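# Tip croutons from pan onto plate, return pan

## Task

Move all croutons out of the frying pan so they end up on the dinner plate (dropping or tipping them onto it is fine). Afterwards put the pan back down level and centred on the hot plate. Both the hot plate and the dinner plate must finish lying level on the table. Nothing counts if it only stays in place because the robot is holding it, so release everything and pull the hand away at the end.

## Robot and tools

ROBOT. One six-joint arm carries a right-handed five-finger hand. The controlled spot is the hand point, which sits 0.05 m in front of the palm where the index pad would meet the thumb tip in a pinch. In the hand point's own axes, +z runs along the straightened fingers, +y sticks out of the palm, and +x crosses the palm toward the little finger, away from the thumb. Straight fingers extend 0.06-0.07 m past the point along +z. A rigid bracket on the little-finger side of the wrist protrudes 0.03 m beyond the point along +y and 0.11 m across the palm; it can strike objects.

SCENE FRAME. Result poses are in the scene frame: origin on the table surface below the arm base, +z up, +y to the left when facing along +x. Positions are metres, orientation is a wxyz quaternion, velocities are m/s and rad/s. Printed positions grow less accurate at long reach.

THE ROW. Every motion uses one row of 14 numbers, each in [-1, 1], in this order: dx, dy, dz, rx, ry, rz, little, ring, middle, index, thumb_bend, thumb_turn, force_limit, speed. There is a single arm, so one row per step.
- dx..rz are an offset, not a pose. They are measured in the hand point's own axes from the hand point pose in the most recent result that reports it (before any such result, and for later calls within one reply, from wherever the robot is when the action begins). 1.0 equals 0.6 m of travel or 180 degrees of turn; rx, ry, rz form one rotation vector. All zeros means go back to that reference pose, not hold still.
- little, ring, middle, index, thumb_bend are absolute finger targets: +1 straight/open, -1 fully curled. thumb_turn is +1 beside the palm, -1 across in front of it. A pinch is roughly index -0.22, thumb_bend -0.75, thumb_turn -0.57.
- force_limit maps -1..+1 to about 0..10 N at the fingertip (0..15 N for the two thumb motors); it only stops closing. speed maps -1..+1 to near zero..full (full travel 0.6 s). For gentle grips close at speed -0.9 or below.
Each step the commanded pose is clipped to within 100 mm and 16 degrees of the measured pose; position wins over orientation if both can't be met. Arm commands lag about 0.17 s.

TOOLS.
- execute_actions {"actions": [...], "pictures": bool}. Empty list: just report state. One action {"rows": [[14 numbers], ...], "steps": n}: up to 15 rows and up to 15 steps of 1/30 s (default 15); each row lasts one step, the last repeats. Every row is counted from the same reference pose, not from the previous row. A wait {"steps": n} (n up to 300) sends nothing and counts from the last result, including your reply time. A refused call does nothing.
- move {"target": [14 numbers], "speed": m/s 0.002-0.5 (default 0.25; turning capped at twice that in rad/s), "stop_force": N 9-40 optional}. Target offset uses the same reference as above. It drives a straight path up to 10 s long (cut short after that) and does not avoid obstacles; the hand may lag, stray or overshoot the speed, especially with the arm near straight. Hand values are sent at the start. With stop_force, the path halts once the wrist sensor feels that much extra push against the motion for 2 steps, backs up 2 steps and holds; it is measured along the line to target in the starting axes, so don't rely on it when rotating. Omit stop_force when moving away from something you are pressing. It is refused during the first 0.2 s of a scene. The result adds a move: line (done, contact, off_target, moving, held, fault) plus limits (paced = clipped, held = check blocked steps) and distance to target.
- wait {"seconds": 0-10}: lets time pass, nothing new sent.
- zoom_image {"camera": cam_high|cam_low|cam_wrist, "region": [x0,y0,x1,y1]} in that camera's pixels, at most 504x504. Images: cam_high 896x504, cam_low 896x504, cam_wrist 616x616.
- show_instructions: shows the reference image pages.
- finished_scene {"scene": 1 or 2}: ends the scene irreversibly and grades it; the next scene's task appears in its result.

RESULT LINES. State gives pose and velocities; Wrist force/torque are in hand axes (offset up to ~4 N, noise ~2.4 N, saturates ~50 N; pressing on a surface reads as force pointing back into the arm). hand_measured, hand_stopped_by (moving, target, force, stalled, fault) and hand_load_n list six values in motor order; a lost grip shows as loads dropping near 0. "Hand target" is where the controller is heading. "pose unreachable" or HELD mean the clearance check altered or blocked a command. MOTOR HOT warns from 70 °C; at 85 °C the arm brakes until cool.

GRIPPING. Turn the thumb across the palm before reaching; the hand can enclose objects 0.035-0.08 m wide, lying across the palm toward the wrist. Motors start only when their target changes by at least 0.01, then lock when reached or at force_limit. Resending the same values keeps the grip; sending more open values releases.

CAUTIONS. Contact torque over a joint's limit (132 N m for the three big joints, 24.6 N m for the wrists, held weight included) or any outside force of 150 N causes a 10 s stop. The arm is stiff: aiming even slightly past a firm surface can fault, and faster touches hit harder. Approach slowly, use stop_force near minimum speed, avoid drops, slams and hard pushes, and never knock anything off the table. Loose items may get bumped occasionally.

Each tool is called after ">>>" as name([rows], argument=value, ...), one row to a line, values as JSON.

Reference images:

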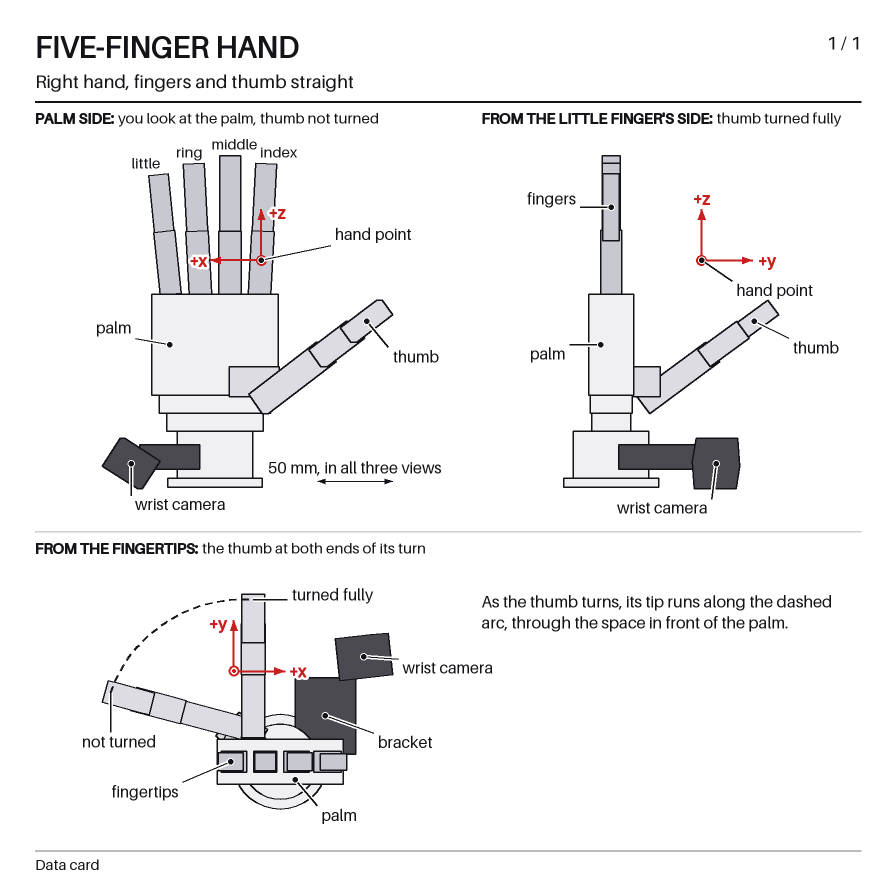

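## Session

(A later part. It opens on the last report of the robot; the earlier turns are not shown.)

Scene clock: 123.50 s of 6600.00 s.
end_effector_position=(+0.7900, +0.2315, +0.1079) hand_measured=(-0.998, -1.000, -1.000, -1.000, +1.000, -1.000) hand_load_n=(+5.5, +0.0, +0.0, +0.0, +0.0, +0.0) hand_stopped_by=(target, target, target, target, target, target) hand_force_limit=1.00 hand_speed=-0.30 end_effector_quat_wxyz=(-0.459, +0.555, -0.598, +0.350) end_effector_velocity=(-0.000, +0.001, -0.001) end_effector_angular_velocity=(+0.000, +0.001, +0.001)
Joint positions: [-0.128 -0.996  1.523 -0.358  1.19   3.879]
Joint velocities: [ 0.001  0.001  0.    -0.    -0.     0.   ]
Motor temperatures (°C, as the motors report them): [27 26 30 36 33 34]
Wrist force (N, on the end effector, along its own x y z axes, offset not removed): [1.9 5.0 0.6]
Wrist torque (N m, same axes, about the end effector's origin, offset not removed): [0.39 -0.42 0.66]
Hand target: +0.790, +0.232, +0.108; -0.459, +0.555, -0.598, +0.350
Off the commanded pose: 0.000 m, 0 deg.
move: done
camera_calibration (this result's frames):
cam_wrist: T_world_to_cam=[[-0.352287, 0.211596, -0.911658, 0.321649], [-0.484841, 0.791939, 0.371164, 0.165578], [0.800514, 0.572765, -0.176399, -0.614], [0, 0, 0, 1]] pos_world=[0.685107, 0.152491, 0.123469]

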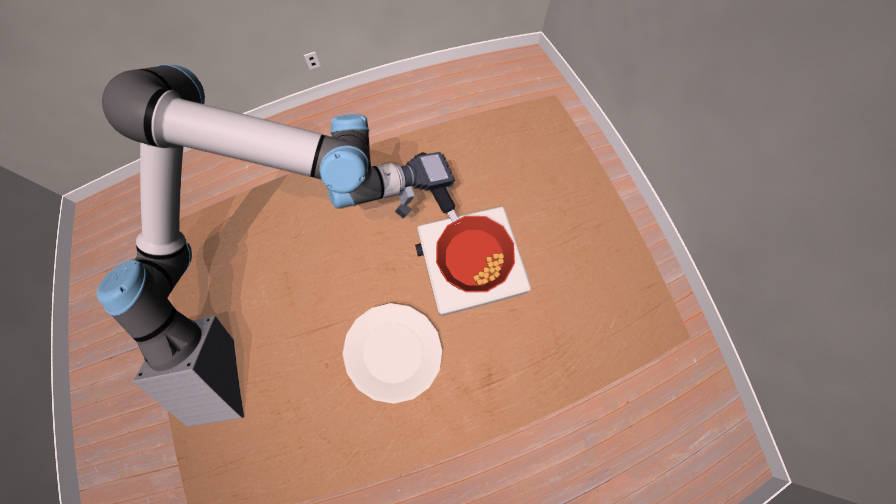

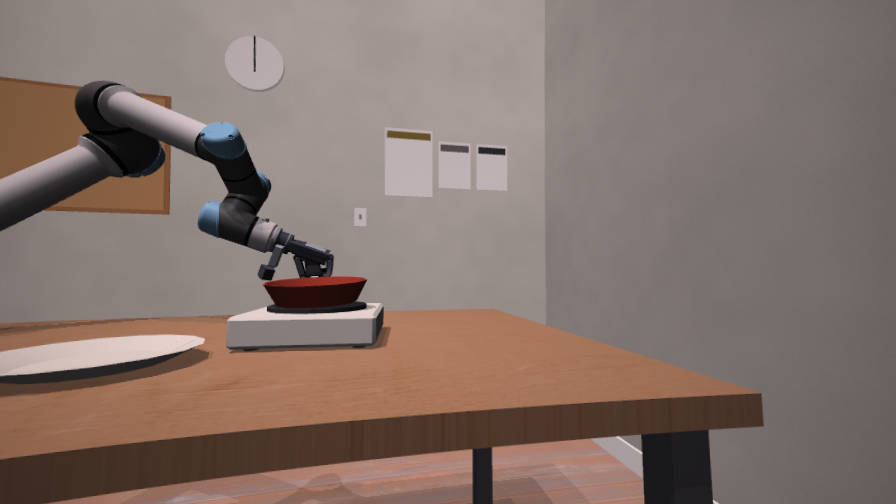

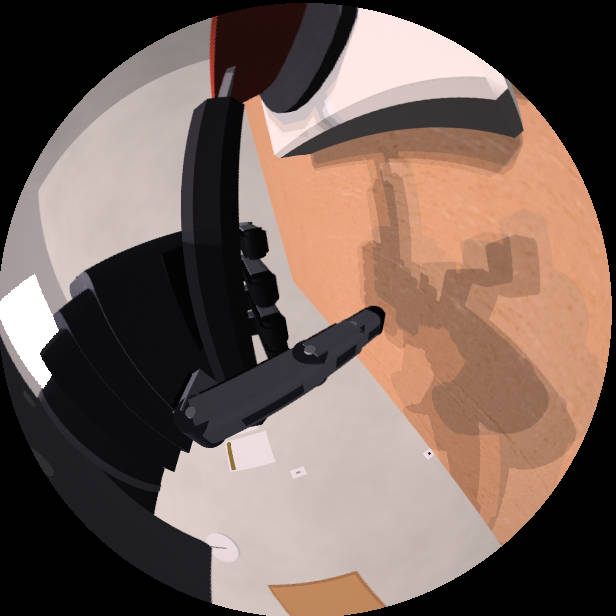

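>>> move(target=[0,0,0,0,0,0,-0.2,-0.2,-0.2,-0.2,1,-1,1,0])

>>> move(target=[0.05,0.01,0.01,0,0,0,-0.2,-0.2,-0.2,-0.2,1,-1,1,0], speed=0.04)

>>> move(target=[0,0,0,0,0,0,-1,-1,-1,-1,1,-1,1,-0.3])

>>> move(target=[0,0,0,0,0,0,-1,-1,-1,-1,-1,-1,1,-0.3])

>>> move(target=[-0.03,-0.17,-0.06,0,0,-0.04,-1,-1,-1,-1,-1,-1,1,-0.3], speed=0.05)

Scene clock: 131.40 s of 6600.00 s.
end_effector_position=(+0.7900, +0.2315, +0.1079) hand_measured=(-0.200, -0.200, -0.200, -0.200, +1.000, -1.000) hand_load_n=(+0.0, +0.0, +0.0, +0.0, +0.0, +0.0) hand_stopped_by=(target, target, target, target, target, target) hand_force_limit=1.00 hand_speed=0.00 end_effector_quat_wxyz=(-0.459, +0.555, -0.598, +0.350) end_effector_velocity=(-0.000, -0.001, -0.000) end_effector_angular_velocity=(+0.001, +0.002, -0.000)
Joint positions: [-0.128 -0.996  1.523 -0.358  1.19   3.879]
Joint velocities: [-0.001  0.001  0.     0.001 -0.002  0.   ]
Motor temperatures (°C, as the motors report them): [27 26 30 36 33 34]
Wrist force (N, on the end effector, along its own x y z axes, offset not removed): [-1.0 2.1 -1.0]
Wrist torque (N m, same axes, about the end effector's origin, offset not removed): [0.45 0.29 -0.19]
Hand target: +0.790, +0.232, +0.108; -0.459, +0.555, -0.598, +0.350
Off the commanded pose: 0.000 m, 0 deg.
After step 90, 4.13 s passed at rest.
move: done
camera_calibration (this result's frames):
cam_wrist: T_world_to_cam=[[-0.352147, 0.211486, -0.911738, 0.321637], [-0.484903, 0.791979, 0.370995, 0.165646], [0.800538, 0.57275, -0.176343, -0.614022], [0, 0, 0, 1]] pos_world=[0.685134, 0.152471, 0.123517]

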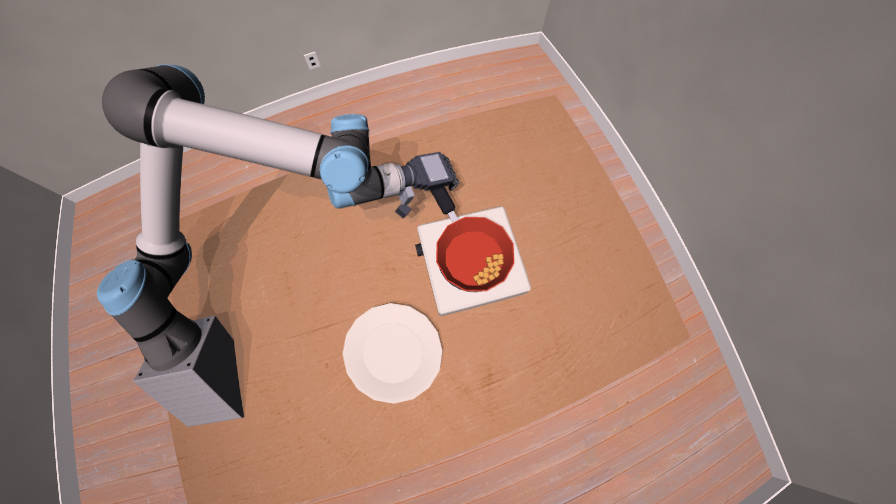

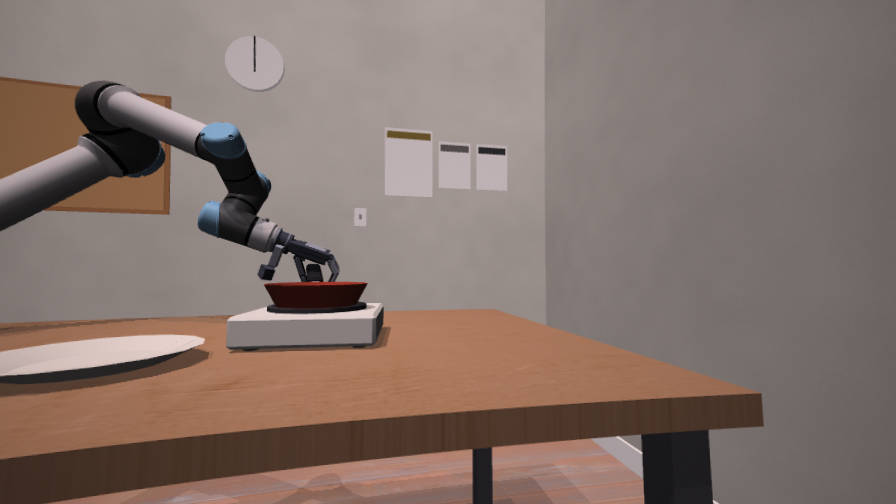

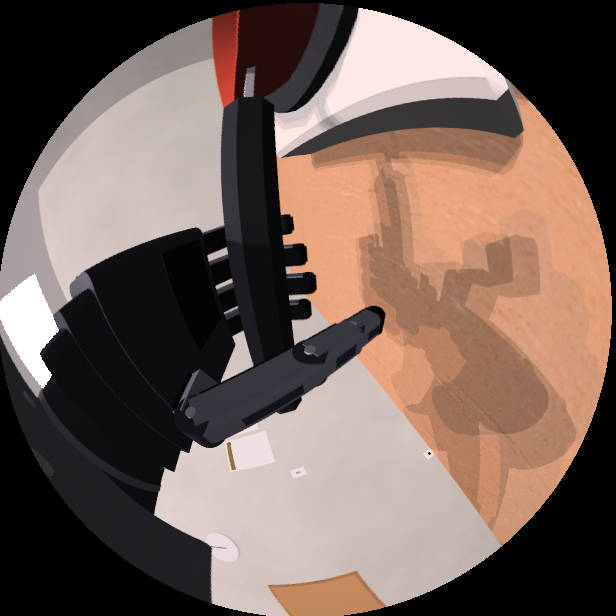

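Scene clock: 132.53 s of 6600.00 s.
end_effector_position=(+0.7947, +0.2034, +0.0956) hand_measured=(-0.200, -0.200, -0.200, -0.200, +1.000, -1.000) hand_load_n=(+0.0, +0.0, +0.0, +0.0, +0.0, +0.0) hand_stopped_by=(target, target, target, target, target, target) hand_force_limit=1.00 hand_speed=0.00 end_effector_quat_wxyz=(-0.459, +0.555, -0.598, +0.350) end_effector_velocity=(+0.001, -0.002, -0.001) end_effector_angular_velocity=(-0.000, -0.001, -0.002)
Joint positions: [-0.154 -0.954  1.53  -0.404  1.164  3.874]
Joint velocities: [-0.001  0.003 -0.    -0.002  0.001  0.   ]
Motor temperatures (°C, as the motors report them): [27 26 30 36 33 34]
Wrist force (N, on the end effector, along its own x y z axes, offset not removed): [0.4 0.7 0.0]
Wrist torque (N m, same axes, about the end effector's origin, offset not removed): [0.19 0.03 -0.14]
Hand target: +0.795, +0.203, +0.096; -0.459, +0.555, -0.598, +0.350
Off the commanded pose: 0.000 m, 0 deg.
move: done
camera_calibration (this result's frames):
cam_wrist: T_world_to_cam=[[-0.352147, 0.211468, -0.911742, 0.318021], [-0.484901, 0.791988, 0.370979, 0.194735], [0.800539, 0.572744, -0.176355, -0.603887], [0, 0, 0, 1]] pos_world=[0.689853, 0.124393, 0.111212]

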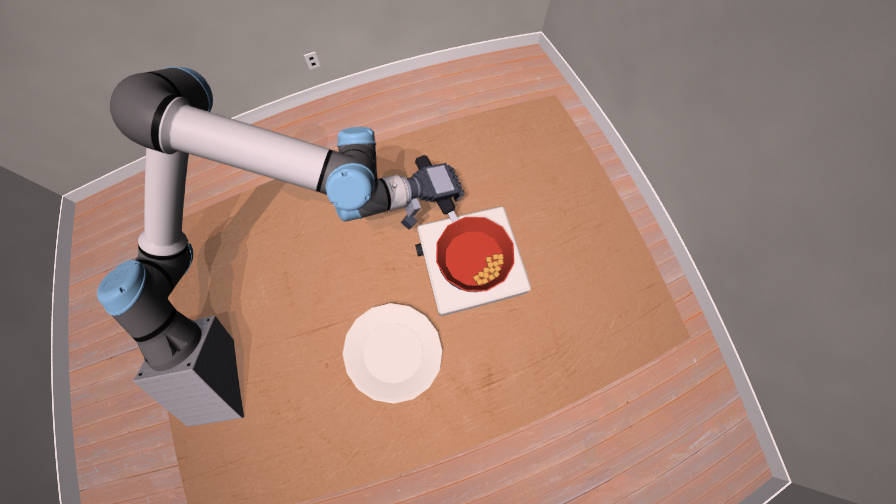

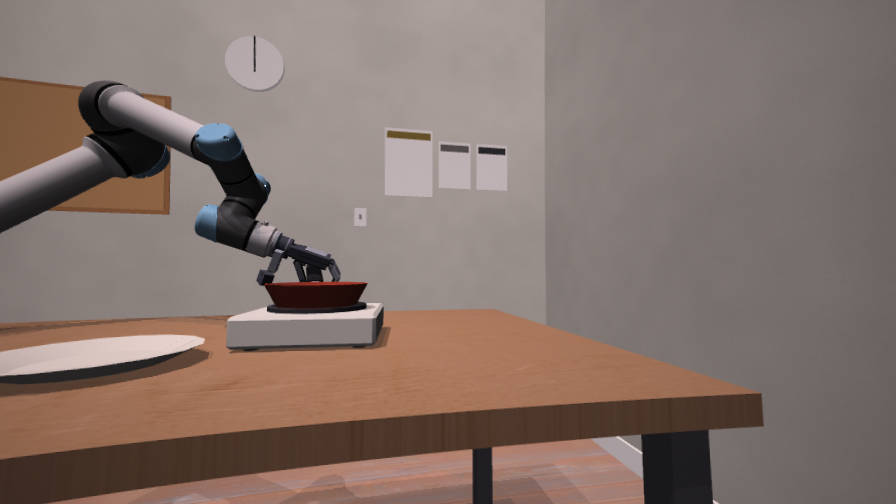

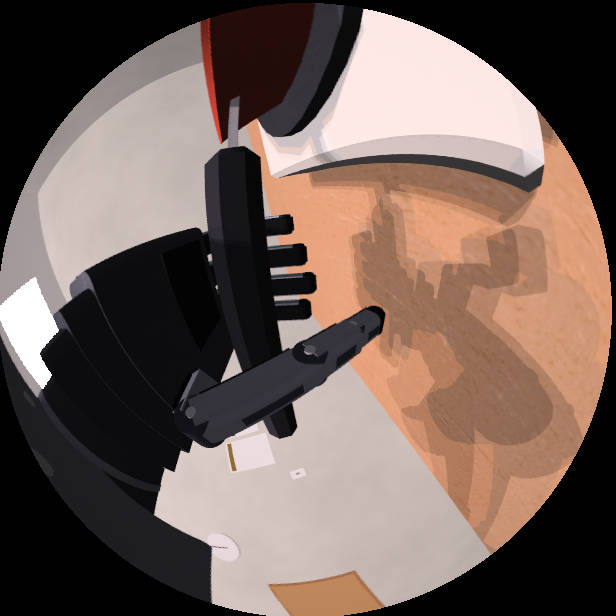

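Scene clock: 133.50 s of 6600.00 s.
end_effector_position=(+0.7947, +0.2034, +0.0956) hand_measured=(-1.000, -1.000, -1.000, -1.000, +1.000, -1.000) hand_load_n=(+2.0, +0.0, +0.0, +0.0, +0.0, +0.0) hand_stopped_by=(target, target, target, target, target, target) hand_force_limit=1.00 hand_speed=-0.30 end_effector_quat_wxyz=(-0.459, +0.555, -0.598, +0.350) end_effector_velocity=(+0.000, +0.001, +0.001) end_effector_angular_velocity=(+0.000, -0.001, +0.001)
Joint positions: [-0.154 -0.954  1.53  -0.404  1.164  3.874]
Joint velocities: [-0.    -0.001 -0.001 -0.    -0.001  0.   ]
Motor temperatures (°C, as the motors report them): [27 26 30 36 33 34]
Wrist force (N, on the end effector, along its own x y z axes, offset not removed): [-0.1 3.5 -0.8]
Wrist torque (N m, same axes, about the end effector's origin, offset not removed): [0.40 0.13 -0.06]
Hand target: +0.795, +0.203, +0.096; -0.459, +0.555, -0.598, +0.350
Off the commanded pose: 0.000 m, 0 deg.
move: done
camera_calibration (this result's frames):
cam_wrist: T_world_to_cam=[[-0.352244, 0.211496, -0.911698, 0.318033], [-0.484839, 0.791993, 0.371049, 0.194714], [0.800534, 0.572727, -0.176434, -0.603846], [0, 0, 0, 1]] pos_world=[0.68983, 0.124364, 0.111163]

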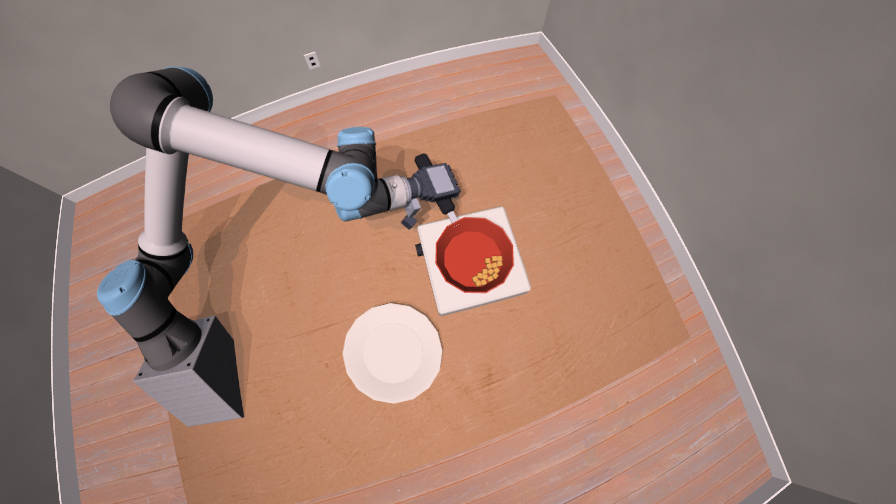

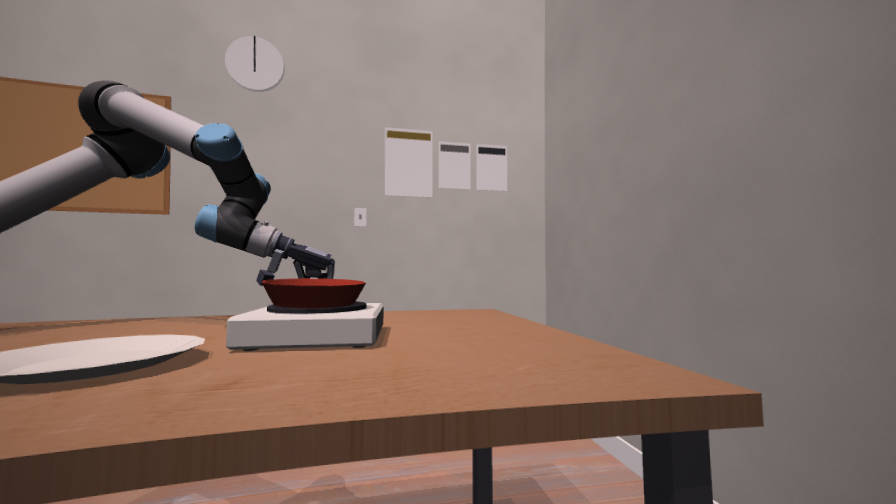

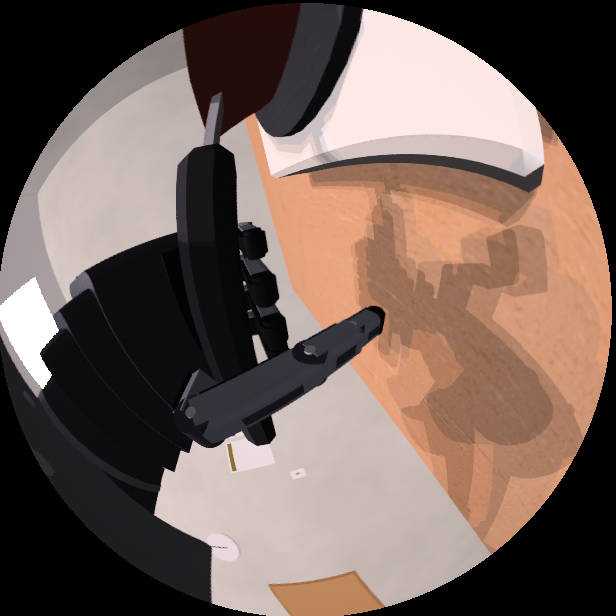

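Scene clock: 135.33 s of 6600.00 s.
end_effector_position=(+0.7947, +0.2034, +0.0956) hand_measured=(-1.000, -1.000, -1.000, -1.000, -0.102, -1.000) hand_load_n=(+2.0, +0.0, -2.0, +0.0, +15.5, +4.0) hand_stopped_by=(target, target, target, target, force, target) hand_force_limit=1.00 hand_speed=-0.30 end_effector_quat_wxyz=(-0.459, +0.555, -0.598, +0.350) end_effector_velocity=(-0.000, -0.001, +0.000) end_effector_angular_velocity=(+0.000, +0.000, -0.000)
Joint positions: [-0.154 -0.954  1.53  -0.404  1.164  3.874]
Joint velocities: [-0.001  0.     0.001 -0.    -0.001  0.   ]
Motor temperatures (°C, as the motors report them): [27 26 30 36 33 34]
Wrist force (N, on the end effector, along its own x y z axes, offset not removed): [3.2 3.4 0.4]
Wrist torque (N m, same axes, about the end effector's origin, offset not removed): [0.43 -0.50 0.19]
Hand target: +0.795, +0.203, +0.096; -0.459, +0.555, -0.598, +0.350
Off the commanded pose: 0.000 m, 0 deg.
move: done
camera_calibration (this result's frames):
cam_wrist: T_world_to_cam=[[-0.352236, 0.211489, -0.911703, 0.318035], [-0.484853, 0.791989, 0.371042, 0.194716], [0.80053, 0.572736, -0.176426, -0.603849], [0, 0, 0, 1]] pos_world=[0.689831, 0.124372, 0.111171]

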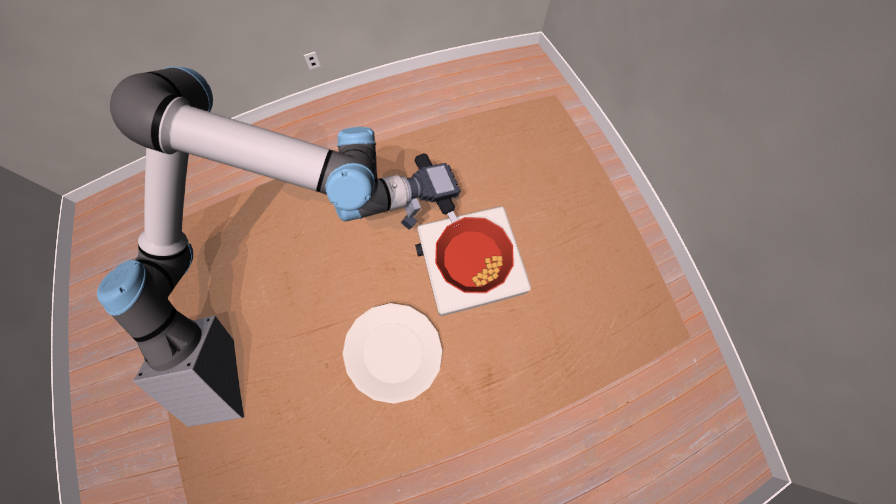

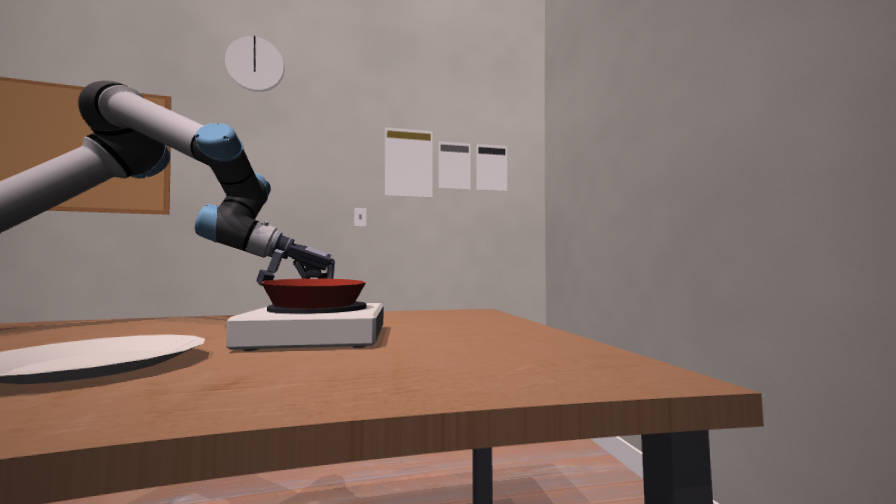

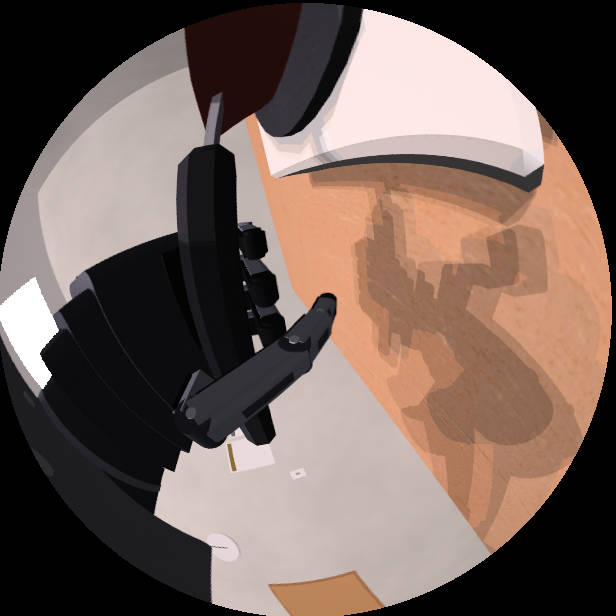

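Scene clock: 137.90 s of 6600.00 s.
end_effector_position=(+0.7952, +0.2039, +0.2050) hand_measured=(-0.998, -1.000, -1.000, -1.000, -0.102, -1.000) hand_load_n=(+7.5, +0.0, -2.0, +0.0, +15.5, +4.0) hand_stopped_by=(target, target, target, target, force, target) hand_force_limit=1.00 hand_speed=-0.30 end_effector_quat_wxyz=(-0.436, +0.592, -0.562, +0.378) end_effector_velocity=(-0.000, -0.000, +0.002) end_effector_angular_velocity=(-0.002, +0.001, +0.001)
Joint positions: [-0.264 -1.072  1.448 -0.195  1.056  3.727]
Joint velocities: [-0.002 -0.001 -0.002  0.005 -0.002 -0.003]
Motor temperatures (°C, as the motors report them): [27 26 30 36 33 34]
Wrist force (N, on the end effector, along its own x y z axes, offset not removed): [1.3 6.8 -0.1]
Wrist torque (N m, same axes, about the end effector's origin, offset not removed): [0.48 -0.51 0.96]
Hand target: +0.795, +0.204, +0.205; -0.436, +0.592, -0.562, +0.378
Off the commanded pose: 0.000 m, 0 deg.
move: done
camera_calibration (this result's frames):
cam_wrist: T_world_to_cam=[[-0.347952, 0.0880376, -0.93337, 0.444037], [-0.522024, 0.80877, 0.270891, 0.200631], [0.77873, 0.581498, -0.235455, -0.557571], [0, 0, 0, 1]] pos_world=[0.693435, 0.12287, 0.228818]

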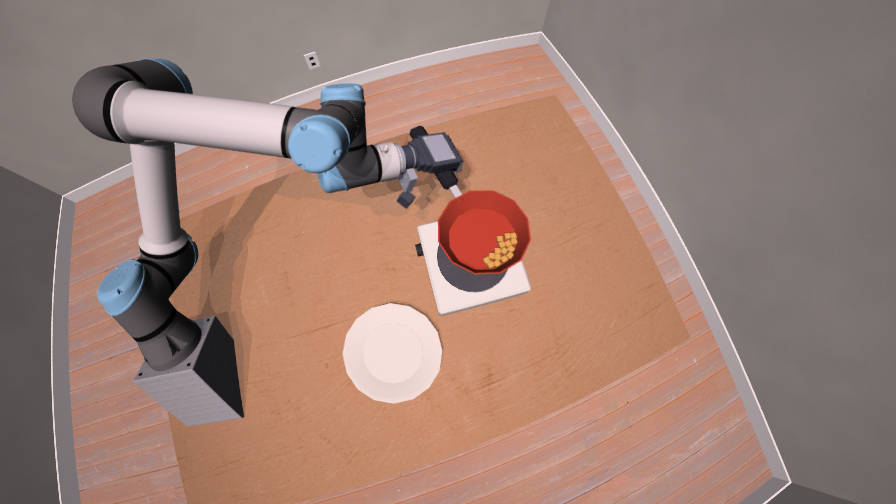

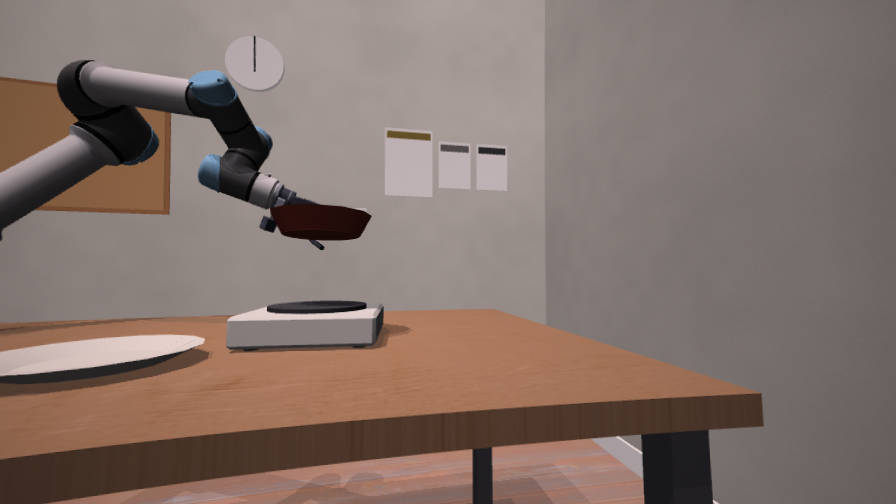

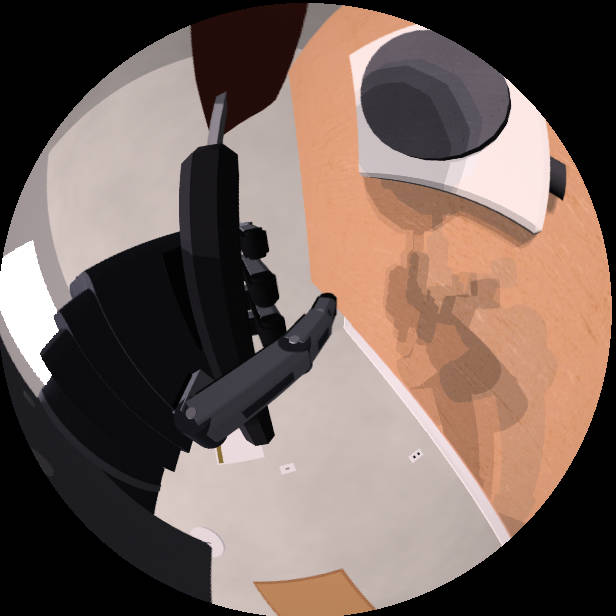

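>>> move(target=[0.188,0.197,-0.53,0,0,0,-1,-1,-1,-1,-1,-1,1,-0.3], speed=0.12)

>>> move(target=[0,0,0,-0.25,0,0,-1,-1,-1,-1,-1,-1,1,-0.3], speed=0.15)

Scene clock: 147.87 s of 6600.00 s.
end_effector_position=(+0.4664, +0.0643, +0.1944) hand_measured=(-0.998, -1.000, -1.000, -1.000, -0.102, -1.000) hand_load_n=(+7.5, +0.0, -2.0, +0.0, +15.5, +4.0) hand_stopped_by=(target, target, target, target, force, target) hand_force_limit=1.00 hand_speed=-0.30 end_effector_quat_wxyz=(-0.436, +0.592, -0.562, +0.378) end_effector_velocity=(-0.001, -0.001, +0.001) end_effector_angular_velocity=(-0.003, +0.003, +0.001)
Joint positions: [-0.966 -1.482  2.407 -0.488  0.38   3.409]
Joint velocities: [-0.006  0.003 -0.004  0.015 -0.006 -0.017]
Motor temperatures (°C, as the motors report them): [27 26 30 36 33 34]
Wrist force (N, on the end effector, along its own x y z axes, offset not removed): [1.4 6.6 -0.9]
Wrist torque (N m, same axes, about the end effector's origin, offset not removed): [0.67 -0.46 0.96]
Hand target: +0.466, +0.064, +0.194; -0.436, +0.592, -0.562, +0.378
Off the commanded pose: 0.000 m, 0 deg.
After step 90, 3.43 s passed at rest.
move: done
camera_calibration (this result's frames):
cam_wrist: T_world_to_cam=[[-0.347746, 0.0880377, -0.933446, 0.33193], [-0.521968, 0.808856, 0.270741, 0.144745], [0.778859, 0.581379, -0.235324, -0.223001], [0, 0, 0, 1]] pos_world=[0.364666, -0.0166522, 0.218173]

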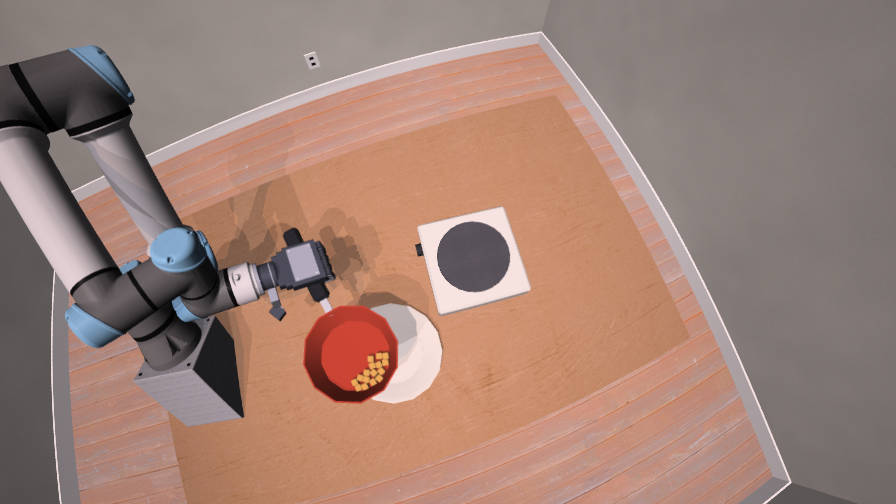

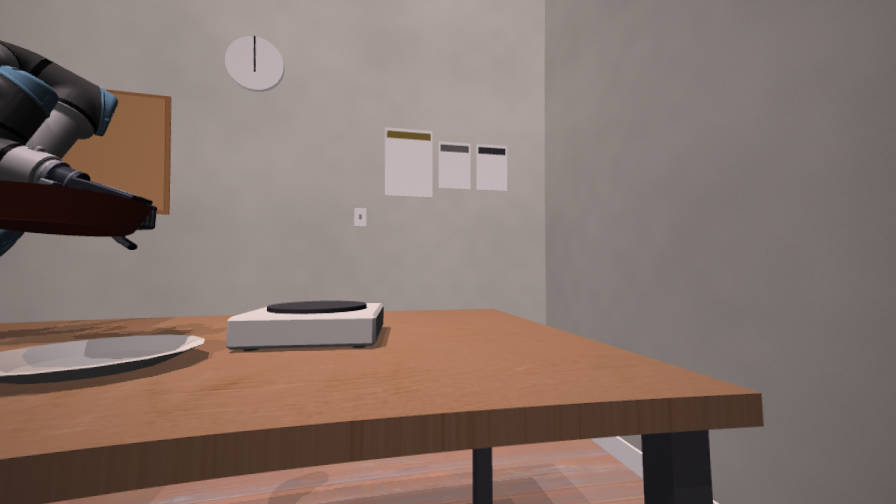

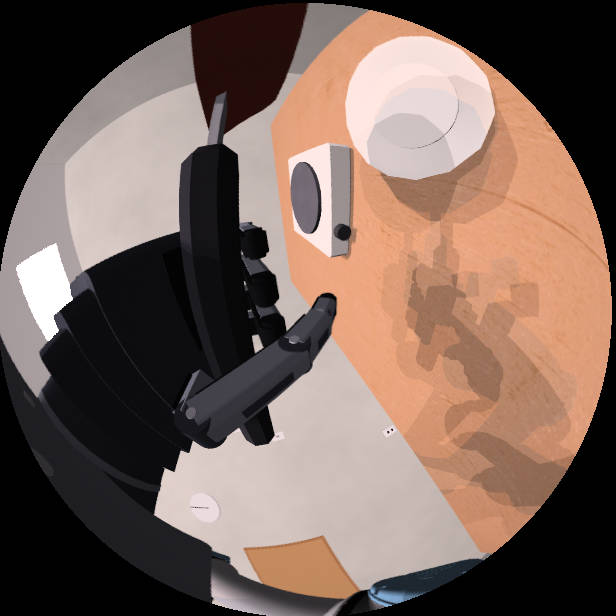

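Scene clock: 150.90 s of 6600.00 s.
end_effector_position=(+0.4665, +0.0644, +0.1946) hand_measured=(-0.998, -1.000, -1.000, -1.000, -0.102, -1.000) hand_load_n=(+7.0, +0.0, -2.5, +0.0, +15.5, +3.5) hand_stopped_by=(target, target, target, target, force, target) hand_force_limit=1.00 hand_speed=-0.30 end_effector_quat_wxyz=(-0.177, +0.714, -0.664, +0.135) end_effector_velocity=(+0.000, +0.000, -0.000) end_effector_angular_velocity=(+0.002, +0.012, +0.002)
Joint positions: [-0.733 -1.054  1.745  0.931  0.716  2.461]
Joint velocities: [ 0.005  0.007 -0.009  0.013  0.005 -0.005]
Motor temperatures (°C, as the motors report them): [27 26 30 36 33 34]
Wrist force (N, on the end effector, along its own x y z axes, offset not removed): [0.0 2.4 5.9]
Wrist torque (N m, same axes, about the end effector's origin, offset not removed): [-0.20 -0.89 0.27]
Hand target: +0.466, +0.064, +0.195; -0.177, +0.714, -0.664, +0.135
Off the commanded pose: 0.000 m, 0 deg.
move: done
camera_calibration (this result's frames):
cam_wrist: T_world_to_cam=[[-0.907077, 0.0207103, -0.420456, 0.497573], [-0.223658, 0.822451, 0.523022, -0.0444876], [0.356636, 0.568459, -0.741394, 0.073273], [0, 0, 0, 1]] pos_world=[0.415255, -0.0153687, 0.286799]

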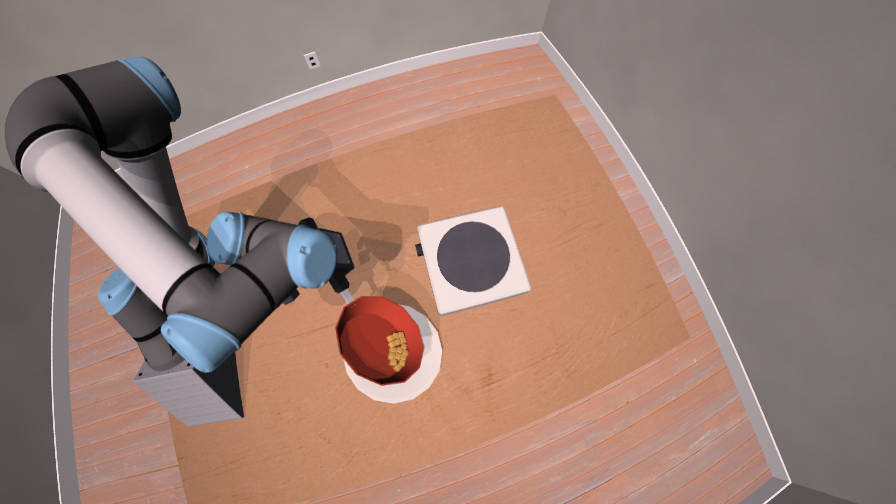

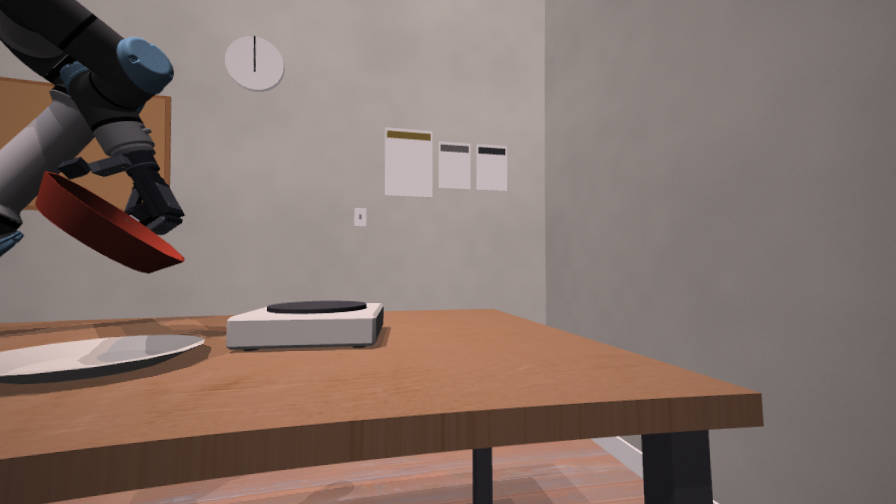

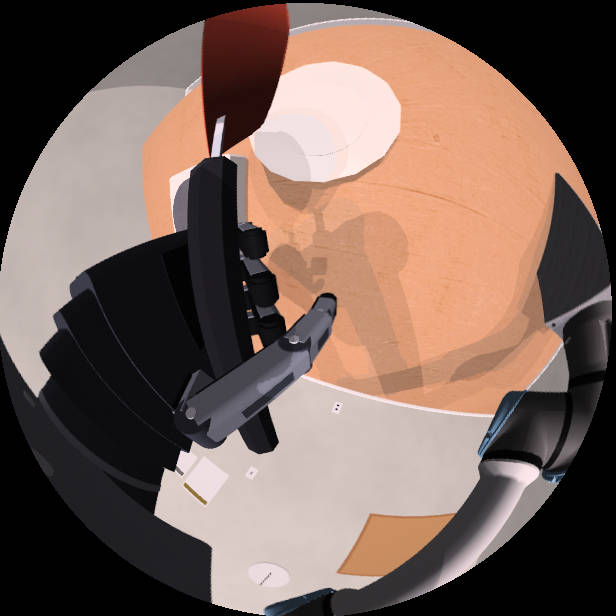

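>>> move(target=[0,0.1,0,-0.15,0,0,-1,-1,-1,-1,-1,-1,1,-0.3], speed=0.1)

Scene clock: 156.63 s of 6600.00 s.
end_effector_position=(+0.4126, +0.0611, +0.1688) hand_measured=(-0.998, -1.000, -1.000, -1.000, -0.102, -1.000) hand_load_n=(+6.5, +0.0, -2.5, +0.0, +15.5, +3.5) hand_stopped_by=(target, target, target, target, force, target) hand_force_limit=1.00 hand_speed=-0.30 end_effector_quat_wxyz=(-0.006, +0.735, -0.678, -0.024) end_effector_velocity=(-0.001, -0.000, -0.001) end_effector_angular_velocity=(-0.000, +0.010, -0.000)
Joint positions: [-0.601 -0.89   1.611  1.244  1.009  2.333]
Joint velocities: [ 0.003  0.004 -0.002  0.005  0.006 -0.001]
Motor temperatures (°C, as the motors report them): [27 26 30 36 33 34]
Wrist force (N, on the end effector, along its own x y z axes, offset not removed): [0.6 0.6 5.4]
Wrist torque (N m, same axes, about the end effector's origin, offset not removed): [0.11 -1.15 -0.19]
Hand target: +0.412, +0.061, +0.169; -0.005, +0.735, -0.678, -0.024
Off the commanded pose: 0.000 m, 0 deg.
After step 90, 0.03 s passed at rest.
move: done
camera_calibration (this result's frames):
cam_wrist: T_world_to_cam=[[-0.999401, -0.00613989, 0.0340455, 0.40091], [0.0132603, 0.84097, 0.54092, -0.142253], [-0.0319524, 0.541048, -0.840385, 0.253968], [0, 0, 0, 1]] pos_world=[0.410672, -0.0153171, 0.276729]

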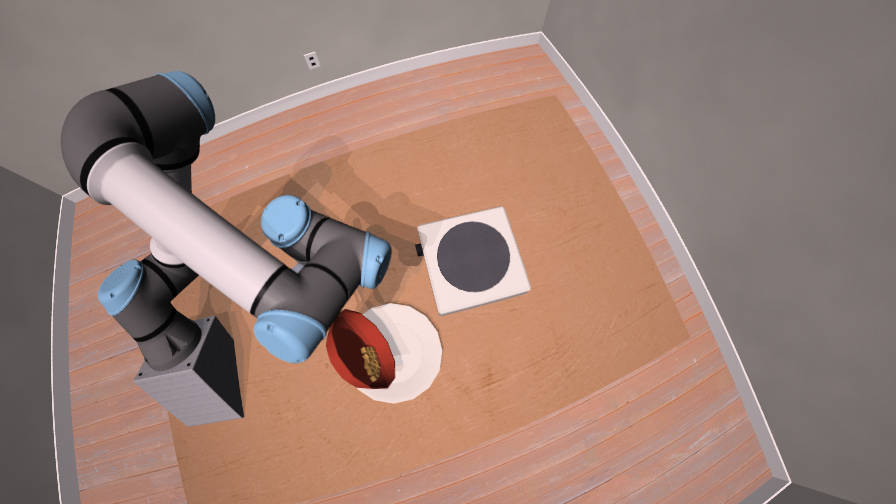

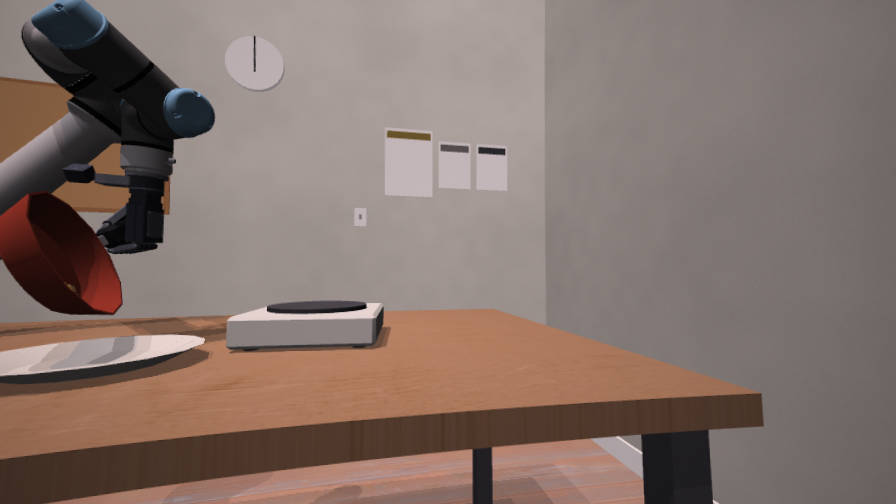

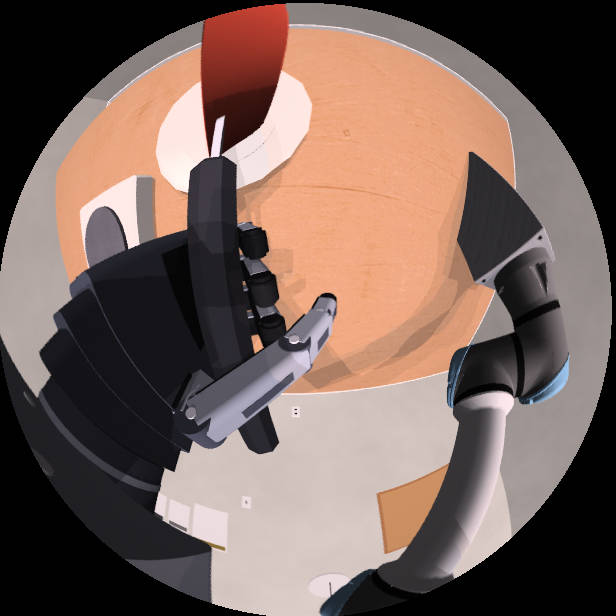

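>>> move(target=[-0.04,-0.12,-0.065,-0.2,0,0,-1,-1,-1,-1,-1,-1,1,-0.3], speed=0.06)

Scene clock: 168.13 s of 6600.00 s.
end_effector_position=(+0.4834, +0.0893, +0.2072) hand_measured=(-0.998, -1.000, -1.000, -1.000, -0.102, -1.000) hand_load_n=(+5.0, +0.0, -2.5, +0.0, +15.5, +3.5) hand_stopped_by=(target, target, target, target, force, target) hand_force_limit=1.00 hand_speed=-0.30 end_effector_quat_wxyz=(+0.221, +0.701, -0.637, -0.231) end_effector_velocity=(+0.001, +0.001, +0.000) end_effector_angular_velocity=(-0.001, +0.012, +0.003)
Joint positions: [-0.343 -0.49   0.914  1.929  1.314  2.379]
Joint velocities: [ 0.006  0.007 -0.012  0.012  0.006  0.   ]
Motor temperatures (°C, as the motors report them): [27 26 30 36 33 34]
Wrist force (N, on the end effector, along its own x y z axes, offset not removed): [2.0 -2.1 5.1]
Wrist torque (N m, same axes, about the end effector's origin, offset not removed): [0.05 -1.10 -0.75]
Hand target: +0.483, +0.089, +0.207; +0.222, +0.701, -0.637, -0.232
Off the commanded pose: 0.000 m, 0 deg.
After step 90, 2.97 s passed at rest.
move: done
camera_calibration (this result's frames):
cam_wrist: T_world_to_cam=[[-0.790252, -0.0137811, 0.612626, 0.250227], [0.292726, 0.86981, 0.397167, -0.295544], [-0.538342, 0.493194, -0.683336, 0.48973], [0, 0, 0, 1]] pos_world=[0.547899, 0.0189833, 0.298735]

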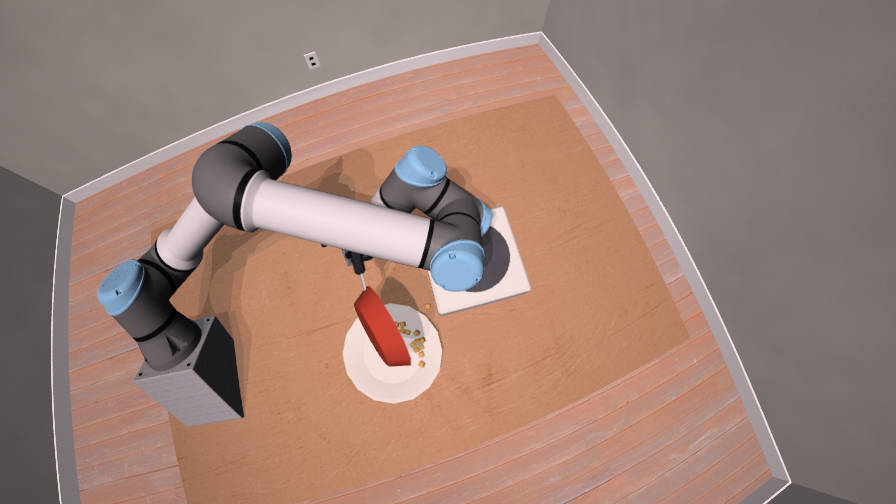

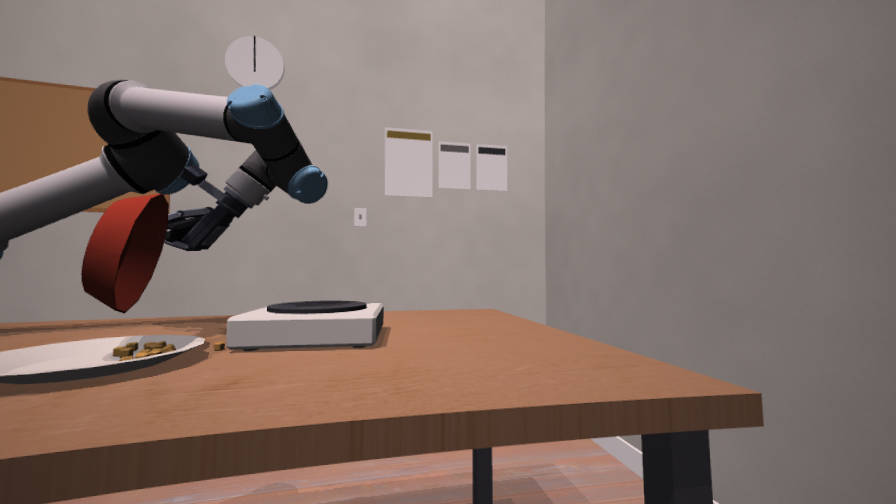

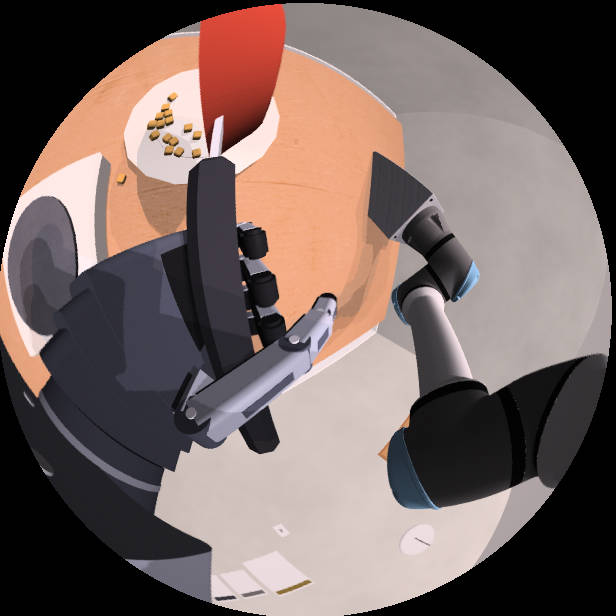

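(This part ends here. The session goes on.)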